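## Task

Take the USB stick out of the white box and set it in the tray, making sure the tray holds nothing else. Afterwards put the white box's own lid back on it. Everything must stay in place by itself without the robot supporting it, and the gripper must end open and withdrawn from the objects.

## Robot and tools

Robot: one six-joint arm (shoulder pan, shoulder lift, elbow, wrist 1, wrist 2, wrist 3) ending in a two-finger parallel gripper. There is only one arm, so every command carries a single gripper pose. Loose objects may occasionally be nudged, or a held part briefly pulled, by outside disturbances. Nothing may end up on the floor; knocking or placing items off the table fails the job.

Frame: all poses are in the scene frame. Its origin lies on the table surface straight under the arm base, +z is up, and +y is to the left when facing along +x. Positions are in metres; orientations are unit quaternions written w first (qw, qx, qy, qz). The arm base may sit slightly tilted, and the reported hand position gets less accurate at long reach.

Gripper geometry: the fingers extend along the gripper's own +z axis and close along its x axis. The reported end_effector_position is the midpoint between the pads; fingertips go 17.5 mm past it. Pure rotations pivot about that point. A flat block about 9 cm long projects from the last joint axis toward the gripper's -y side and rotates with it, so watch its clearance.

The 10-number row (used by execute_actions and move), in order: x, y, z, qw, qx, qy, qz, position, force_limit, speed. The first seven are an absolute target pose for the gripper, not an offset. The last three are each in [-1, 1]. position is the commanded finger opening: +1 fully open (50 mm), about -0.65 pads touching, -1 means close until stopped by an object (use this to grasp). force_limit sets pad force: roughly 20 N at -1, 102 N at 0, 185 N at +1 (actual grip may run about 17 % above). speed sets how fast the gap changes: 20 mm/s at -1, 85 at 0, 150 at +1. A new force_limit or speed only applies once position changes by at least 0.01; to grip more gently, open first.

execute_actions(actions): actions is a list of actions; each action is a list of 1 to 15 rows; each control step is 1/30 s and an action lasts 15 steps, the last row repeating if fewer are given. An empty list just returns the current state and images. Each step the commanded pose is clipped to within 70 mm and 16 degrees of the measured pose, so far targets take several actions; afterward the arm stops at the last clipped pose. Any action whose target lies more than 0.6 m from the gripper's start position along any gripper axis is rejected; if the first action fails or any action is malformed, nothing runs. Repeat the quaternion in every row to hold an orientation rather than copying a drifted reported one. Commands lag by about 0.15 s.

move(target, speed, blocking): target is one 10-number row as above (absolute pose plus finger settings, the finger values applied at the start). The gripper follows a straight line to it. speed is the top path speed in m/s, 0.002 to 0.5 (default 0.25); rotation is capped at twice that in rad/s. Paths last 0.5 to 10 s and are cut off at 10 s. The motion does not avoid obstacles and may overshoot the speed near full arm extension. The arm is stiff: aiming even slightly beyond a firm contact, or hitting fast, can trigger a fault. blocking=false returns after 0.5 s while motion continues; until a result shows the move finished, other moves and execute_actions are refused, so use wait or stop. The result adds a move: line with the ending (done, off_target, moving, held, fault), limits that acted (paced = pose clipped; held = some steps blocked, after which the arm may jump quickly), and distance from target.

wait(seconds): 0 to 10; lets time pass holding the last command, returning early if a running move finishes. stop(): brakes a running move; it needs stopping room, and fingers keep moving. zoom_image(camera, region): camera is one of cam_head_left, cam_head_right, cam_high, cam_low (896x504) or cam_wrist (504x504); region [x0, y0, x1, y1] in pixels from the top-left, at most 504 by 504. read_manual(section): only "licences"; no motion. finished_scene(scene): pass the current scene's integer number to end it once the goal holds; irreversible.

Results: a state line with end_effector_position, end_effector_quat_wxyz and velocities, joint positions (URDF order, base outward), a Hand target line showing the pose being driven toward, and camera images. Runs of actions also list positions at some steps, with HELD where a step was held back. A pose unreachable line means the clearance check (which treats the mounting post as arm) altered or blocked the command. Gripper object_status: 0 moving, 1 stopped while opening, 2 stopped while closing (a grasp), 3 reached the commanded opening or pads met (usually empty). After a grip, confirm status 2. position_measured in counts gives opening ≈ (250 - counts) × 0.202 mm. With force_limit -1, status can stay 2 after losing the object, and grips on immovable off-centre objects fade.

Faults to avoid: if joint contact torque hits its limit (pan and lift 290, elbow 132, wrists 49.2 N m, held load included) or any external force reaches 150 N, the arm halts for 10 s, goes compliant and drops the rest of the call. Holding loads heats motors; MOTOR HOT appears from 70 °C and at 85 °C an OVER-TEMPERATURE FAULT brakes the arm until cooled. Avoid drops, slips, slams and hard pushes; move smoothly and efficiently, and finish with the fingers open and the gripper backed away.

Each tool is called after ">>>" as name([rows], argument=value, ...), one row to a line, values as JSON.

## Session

>>> execute_actions(actions=[])

>>> zoom_image(camera="cam_high", region=[320,200,620,420])

Scene clock: 0.00 s.
end_effector_position=(+0.3502, +0.2991, +0.1930) position_measured=3 object_status=3 end_effector_quat_wxyz=(-0.030, -0.673, +0.739, -0.022) end_effector_velocity=(-0.001, -0.001, -0.001) end_effector_angular_velocity=(-0.001, +0.002, -0.003)
Joint positions: [ 3.499 -1.775  2.483 -2.236 -1.635 -2.665]
Joint velocities: [-0.002  0.     0.002  0.001  0.     0.   ]
Hand target: +0.350, +0.299, +0.193; -0.030, -0.673, +0.739, -0.022

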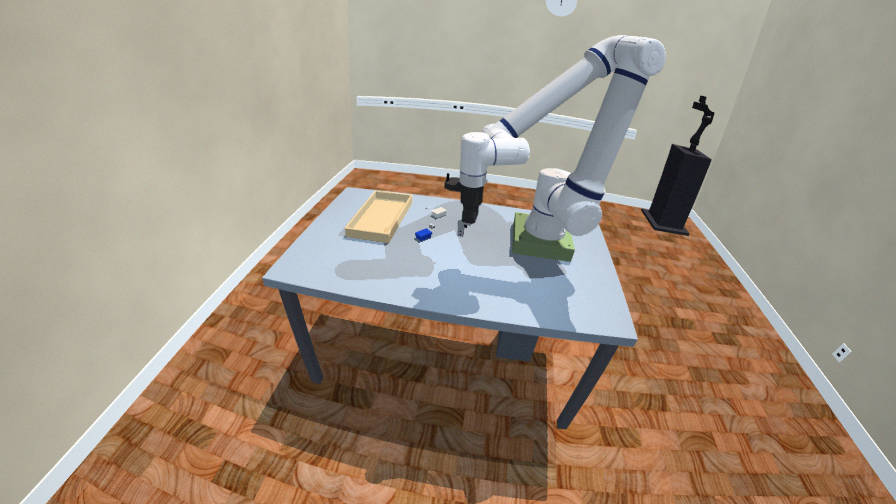

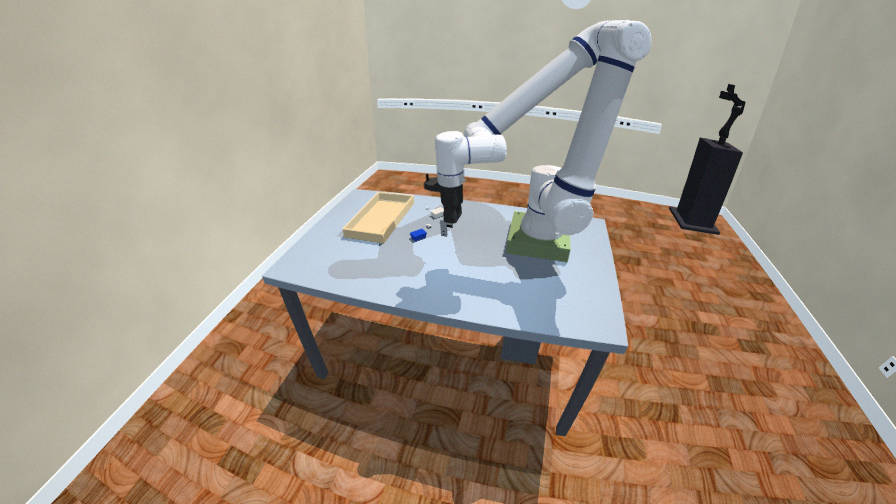

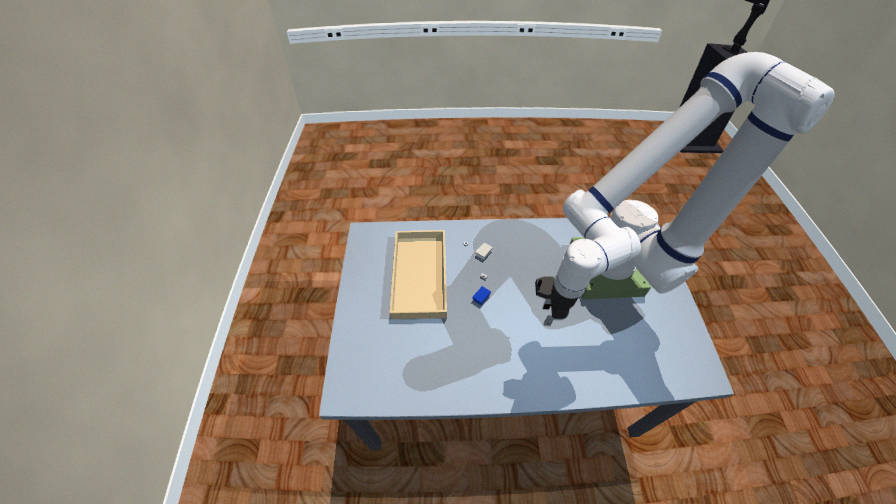

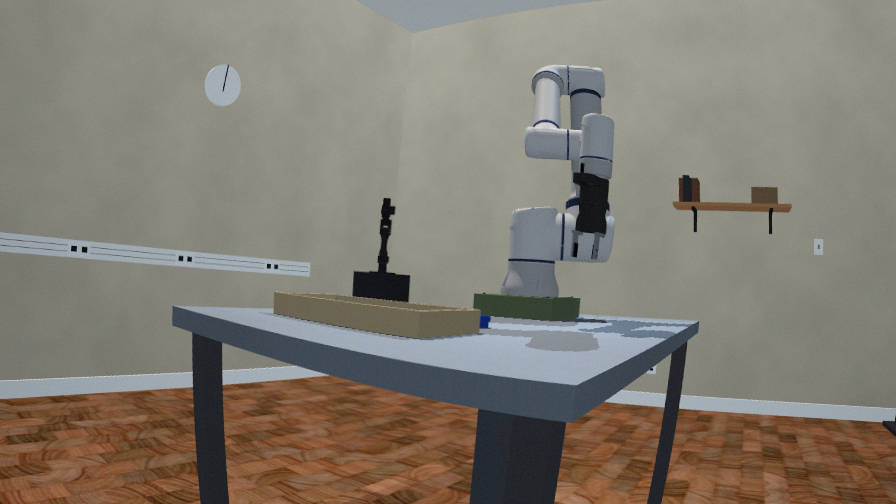

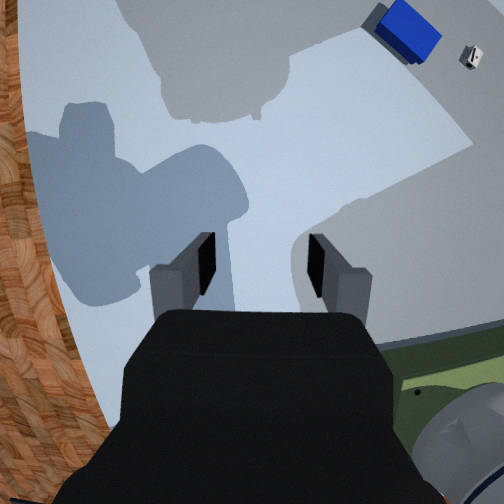

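Region (320, 200, 620, 420) of cam_high's 896x504 image, scaled by 1.680, with more detail than that image has; it fills the top 370 rows of this view, and the rest is white.

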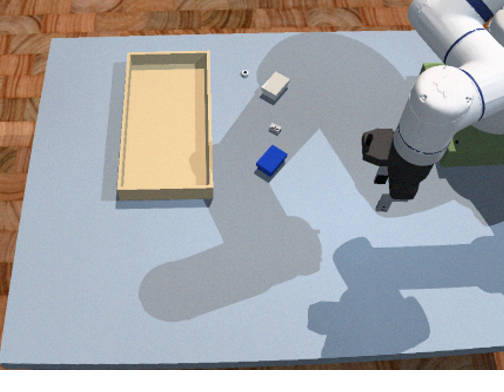

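Yaw about -36°.

>>> move(target=[0.51,-0.103,0.08,0,0.951,-0.309,0,1,-0.7,0], speed=0.35)

>>> zoom_image(camera="cam_head_left", region=[405,180,469,240])

Scene clock: 2.97 s.
end_effector_position=(+0.5089, -0.1055, +0.0799) position_measured=3 object_status=3 end_effector_quat_wxyz=(+0.003, +0.951, -0.309, +0.001) end_effector_velocity=(+0.001, -0.002, -0.000) end_effector_angular_velocity=(+0.001, -0.001, +0.003)
Joint positions: [ 2.517 -1.446  2.498 -2.627 -1.579 -4.683]
Joint velocities: [-0.003  0.004 -0.003 -0.001  0.001 -0.006]
Hand target: +0.509, -0.106, +0.080; +0.003, +0.951, -0.309, +0.001
Off the commanded pose: 0.003 m, 0 deg.
move: done

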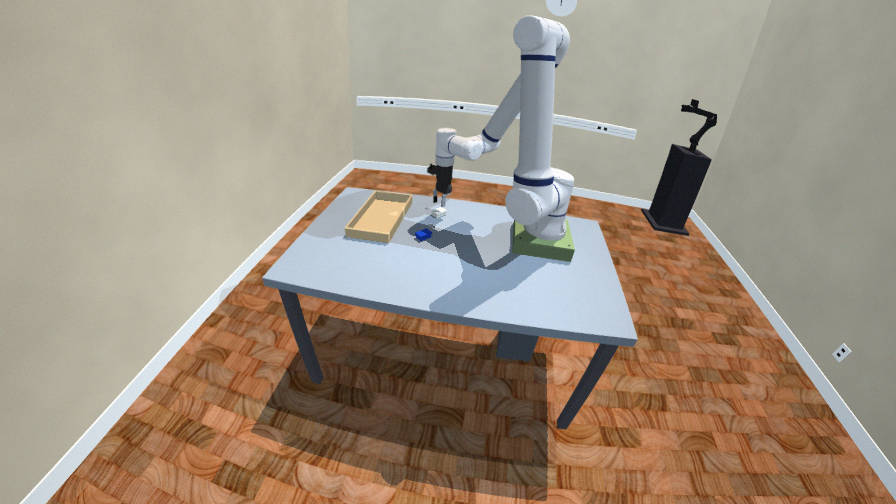

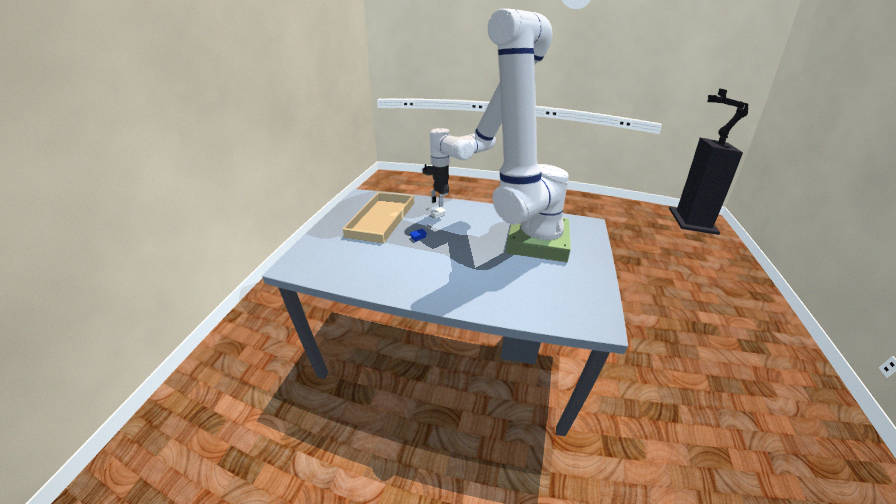

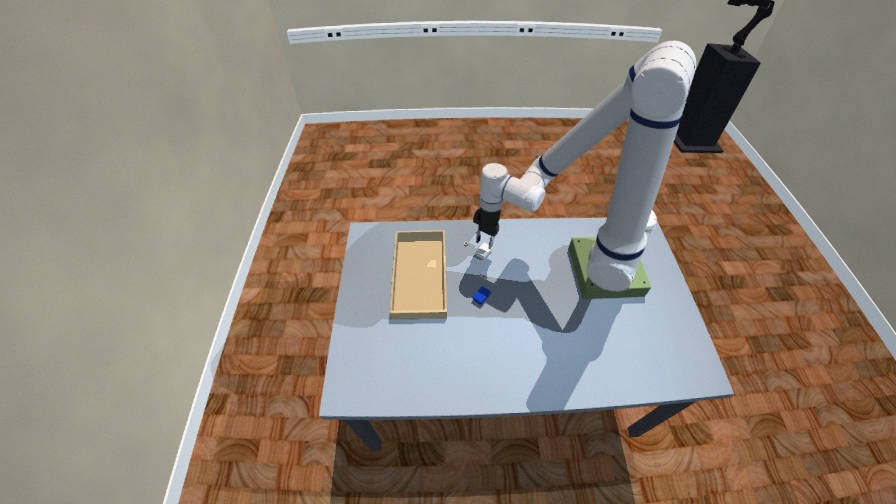

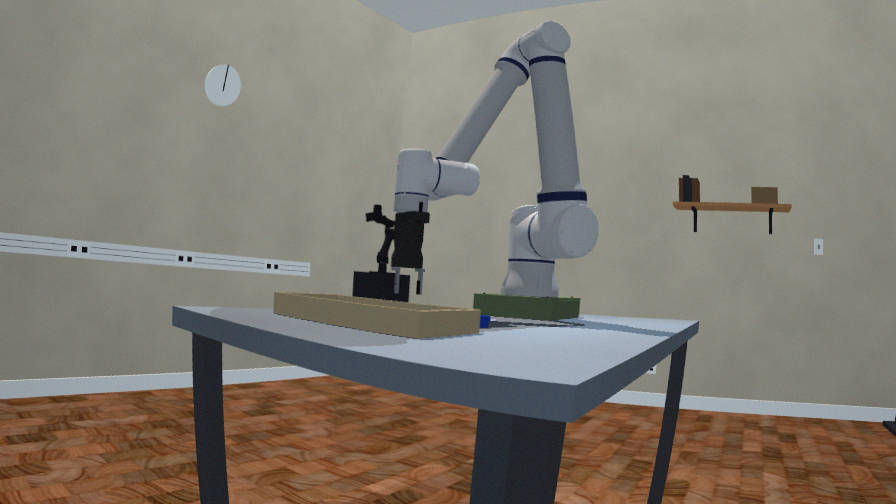

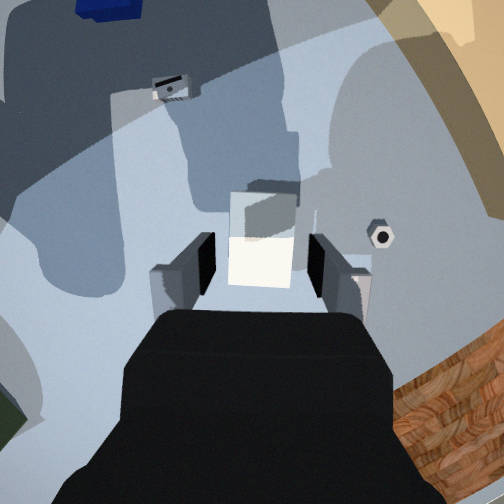

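Region (405, 180, 469, 240) of cam_head_left's 896x504 image, scaled by 7.875, with more detail than that image has; it fills the top 472 rows of this view, and the rest is white.

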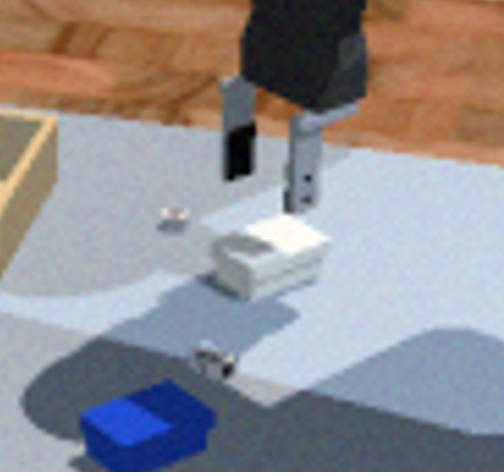

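>>> move(target=[0.508,-0.1055,0.032,0,0.9455,-0.3256,0,1,-0.7,0], speed=0.06)

>>> move(target=[0.508,-0.1055,0.032,0,0.9455,-0.3256,0,-1,-0.7,-0.5])

>>> move(target=[0.508,-0.1055,0.075,0,0.9455,-0.3256,0,-1,-0.7,-0.5], speed=0.06)

>>> zoom_image(camera="cam_low", region=[370,250,450,310])

>>> move(target=[0.43,-0.05,0.06,0,0.9455,-0.3256,0,-1,-0.7,-0.5], speed=0.15)

Scene clock: 5.60 s.
end_effector_position=(+0.5082, -0.1056, +0.0320) position_measured=3 object_status=3 end_effector_quat_wxyz=(+0.000, +0.946, -0.326, +0.000) end_effector_velocity=(-0.000, +0.001, -0.002) end_effector_angular_velocity=(+0.001, +0.001, -0.000)
Joint positions: [ 2.512 -1.33   2.521 -2.764 -1.573 -4.653]
Joint velocities: [ 0.001  0.004  0.001 -0.004  0.     0.001]
Hand target: +0.508, -0.106, +0.032; +0.000, +0.946, -0.326, +0.000
Off the commanded pose: 0.000 m, 0 deg.
move: done

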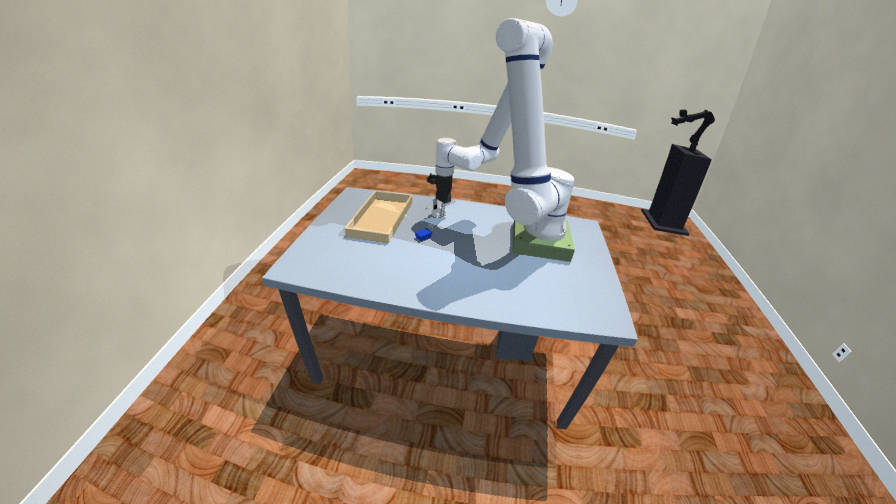

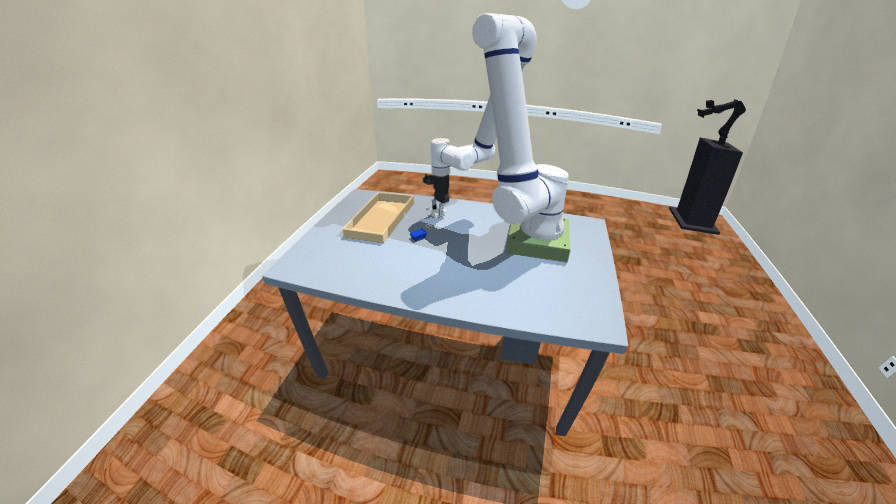

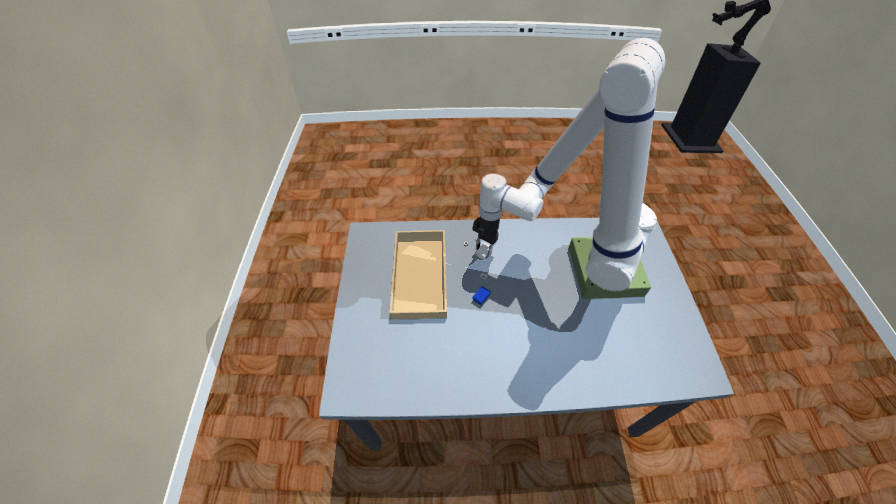

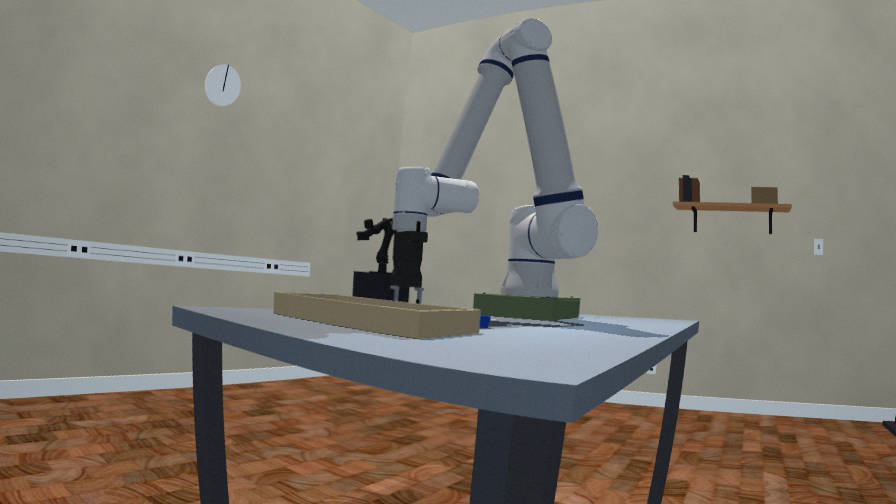

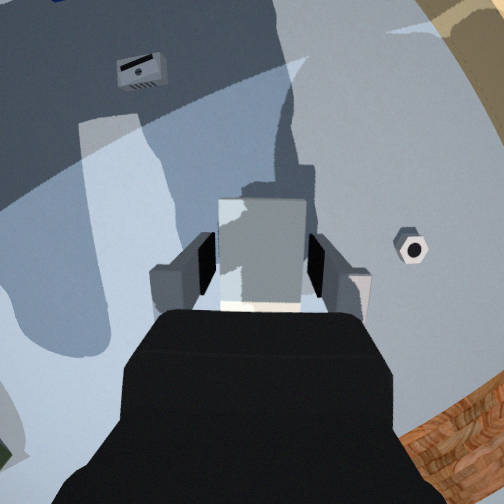

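Scene clock: 6.30 s.
end_effector_position=(+0.5080, -0.1055, +0.0320) position_measured=47 object_status=2 end_effector_quat_wxyz=(-0.000, +0.946, -0.326, -0.000) end_effector_velocity=(+0.000, -0.000, +0.000) end_effector_angular_velocity=(-0.000, +0.000, +0.000)
Joint positions: [ 2.512 -1.33   2.521 -2.764 -1.573 -4.653]
Joint velocities: [ 0.    -0.    -0.     0.001 -0.     0.   ]
Hand target: +0.508, -0.105, +0.032; -0.000, +0.946, -0.326, -0.000
Off the commanded pose: 0.000 m, 0 deg.
move: done

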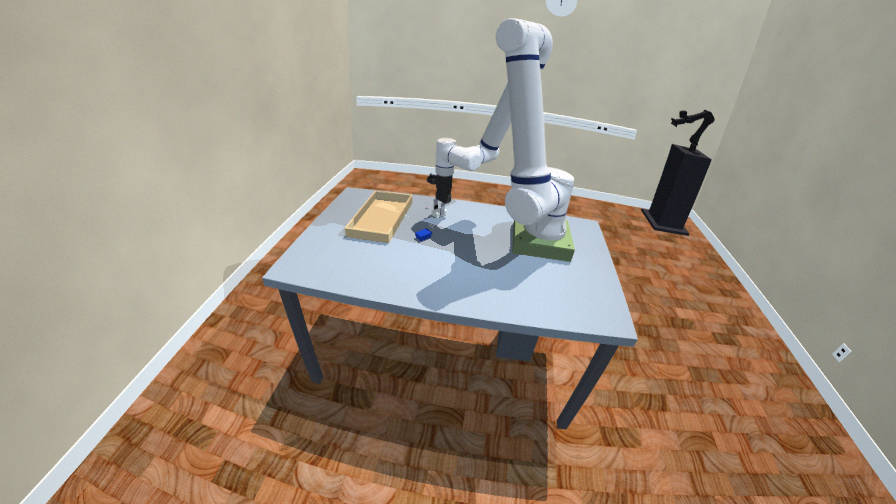

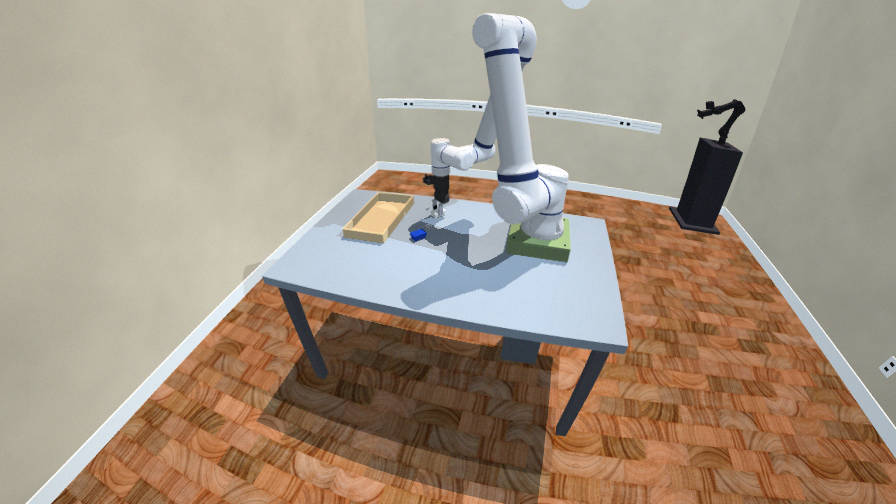

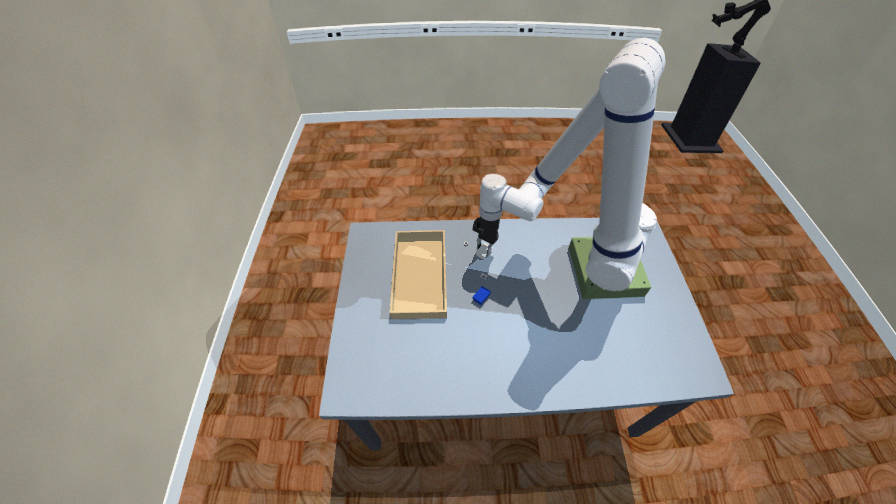

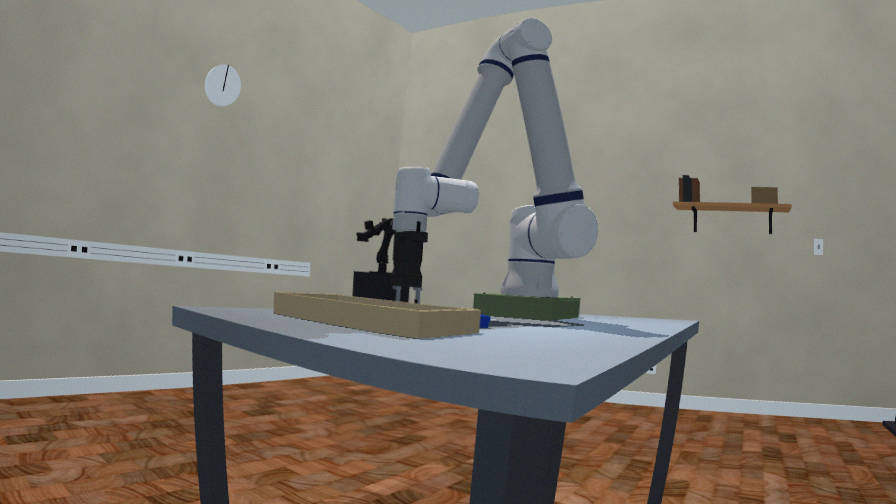

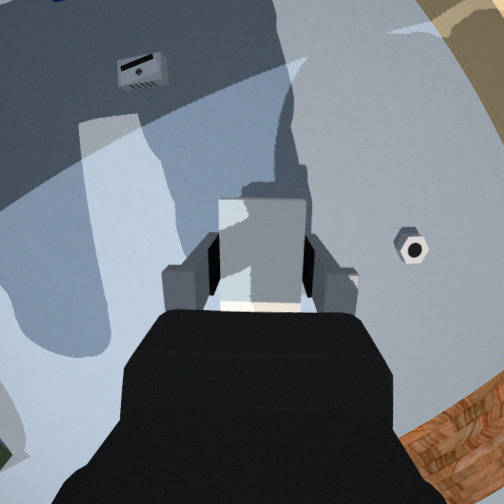

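Scene clock: 7.40 s.
end_effector_position=(+0.5078, -0.1054, +0.0750) position_measured=47 object_status=2 end_effector_quat_wxyz=(-0.000, +0.946, -0.326, +0.000) end_effector_velocity=(-0.000, +0.000, +0.001) end_effector_angular_velocity=(+0.000, +0.000, +0.001)
Joint positions: [ 2.512 -1.437  2.503 -2.638 -1.573 -4.653]
Joint velocities: [ 0.    -0.004  0.     0.004  0.    -0.   ]
Hand target: +0.508, -0.105, +0.075; -0.000, +0.946, -0.326, +0.000
Off the commanded pose: 0.000 m, 0 deg.
move: done

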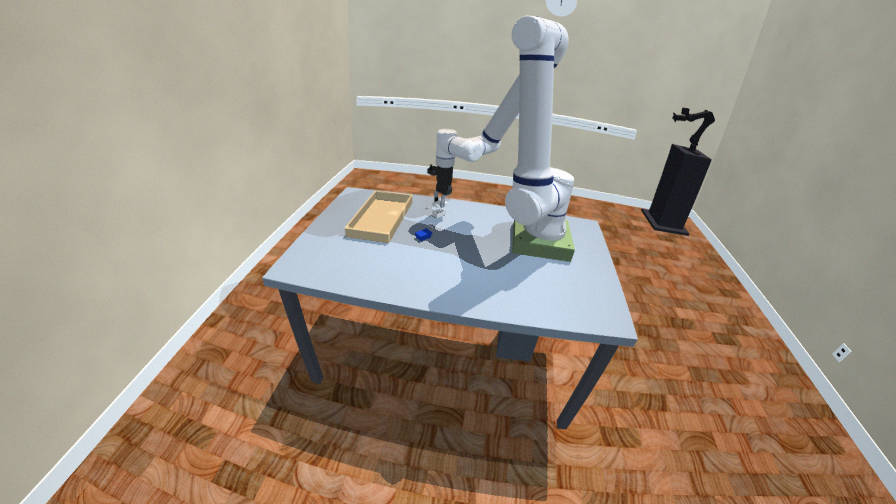

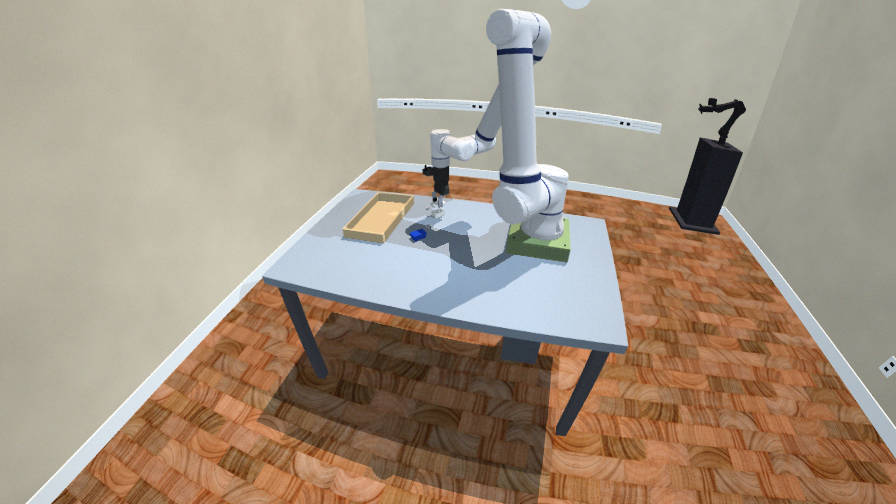

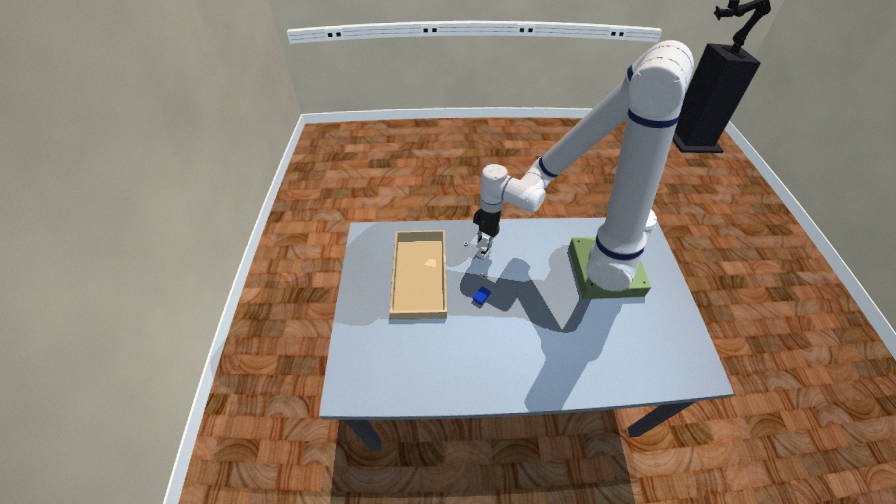

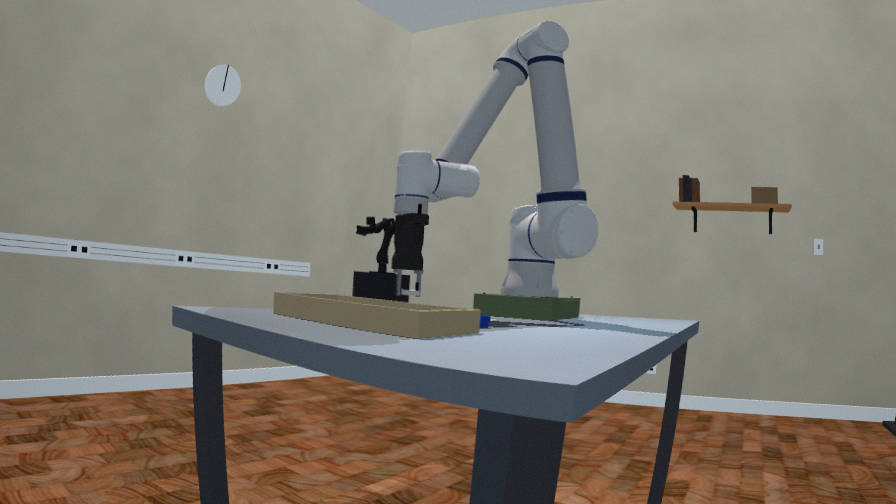

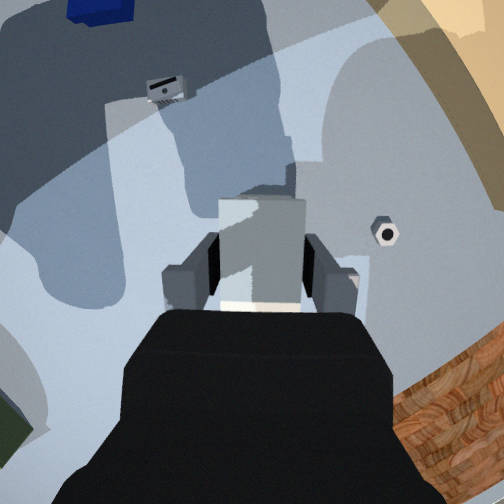

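Region (370, 250, 450, 310) of cam_low's 896x504 image, scaled by 6.300, with more detail than that image has; it fills the top 378 rows of this view, and the rest is white.

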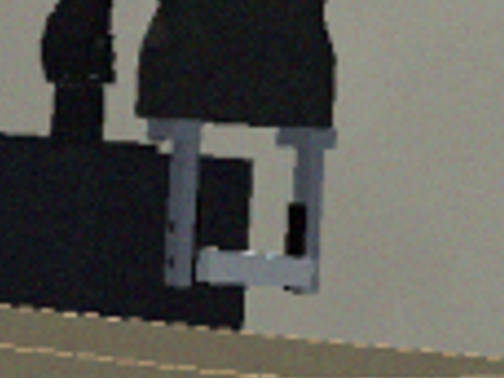

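Scene clock: 8.53 s.
end_effector_position=(+0.4304, -0.0498, +0.0596) position_measured=47 object_status=2 end_effector_quat_wxyz=(+0.000, +0.946, -0.326, -0.000) end_effector_velocity=(-0.001, +0.001, -0.000) end_effector_angular_velocity=(-0.000, -0.000, -0.001)
Joint positions: [ 2.517 -1.525  2.671 -2.718 -1.573 -4.649]
Joint velocities: [-0.    -0.002  0.002 -0.001  0.     0.   ]
Hand target: +0.430, -0.050, +0.060; -0.000, +0.946, -0.326, +0.000
Off the commanded pose: 0.001 m, 0 deg.
move: done

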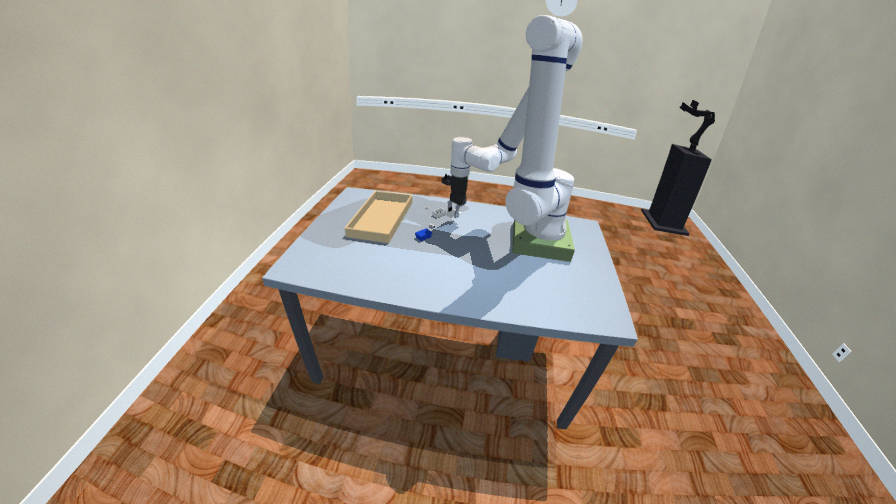

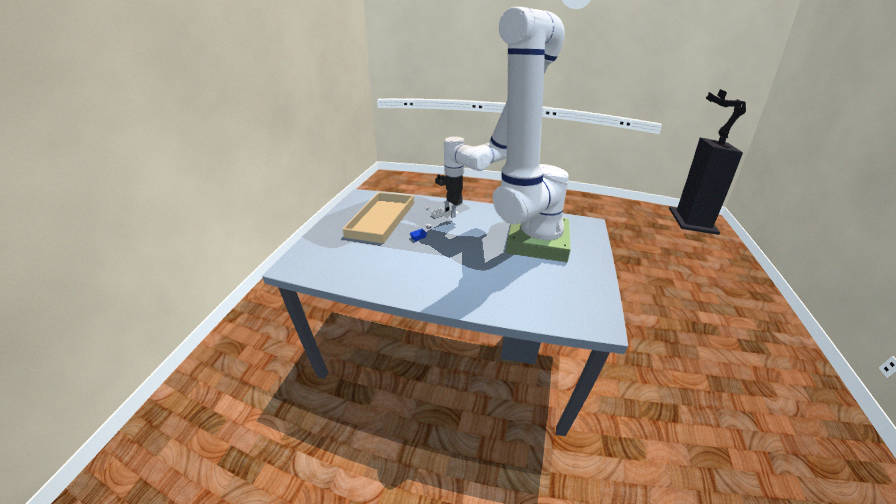

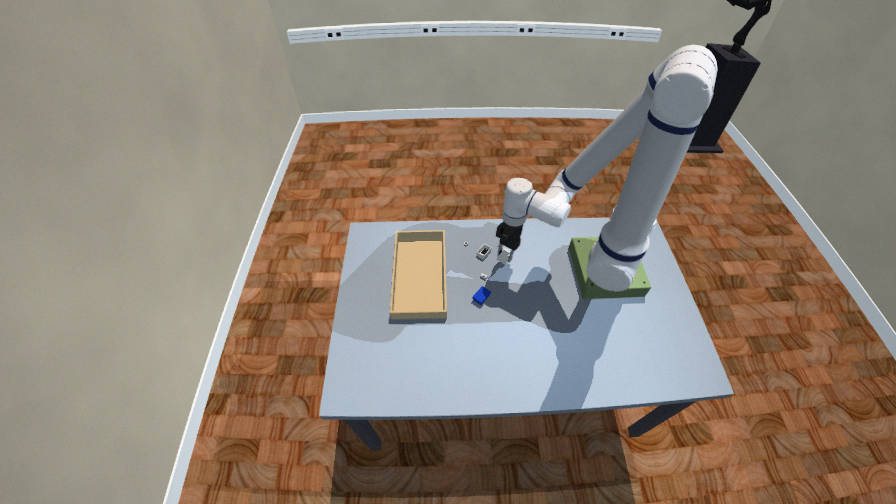

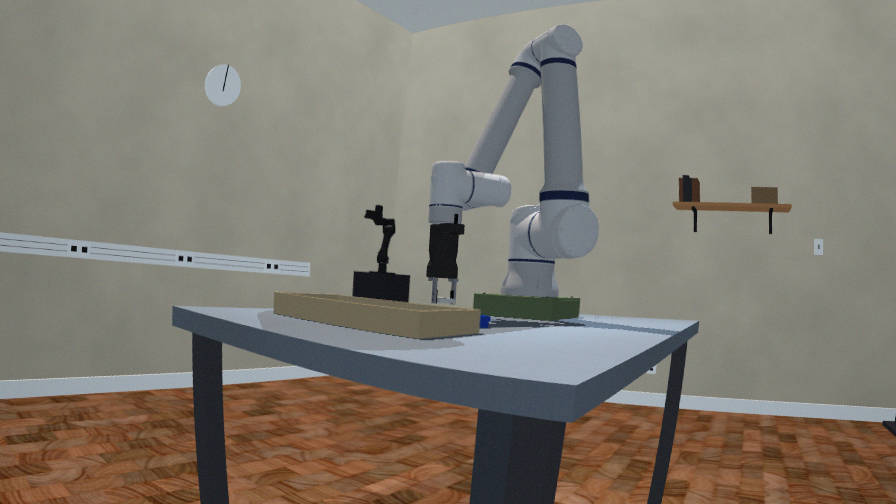

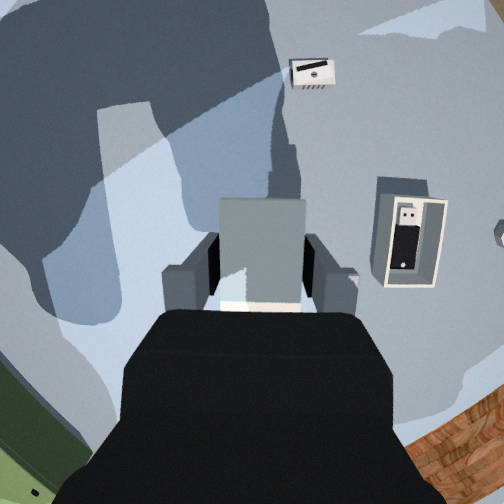

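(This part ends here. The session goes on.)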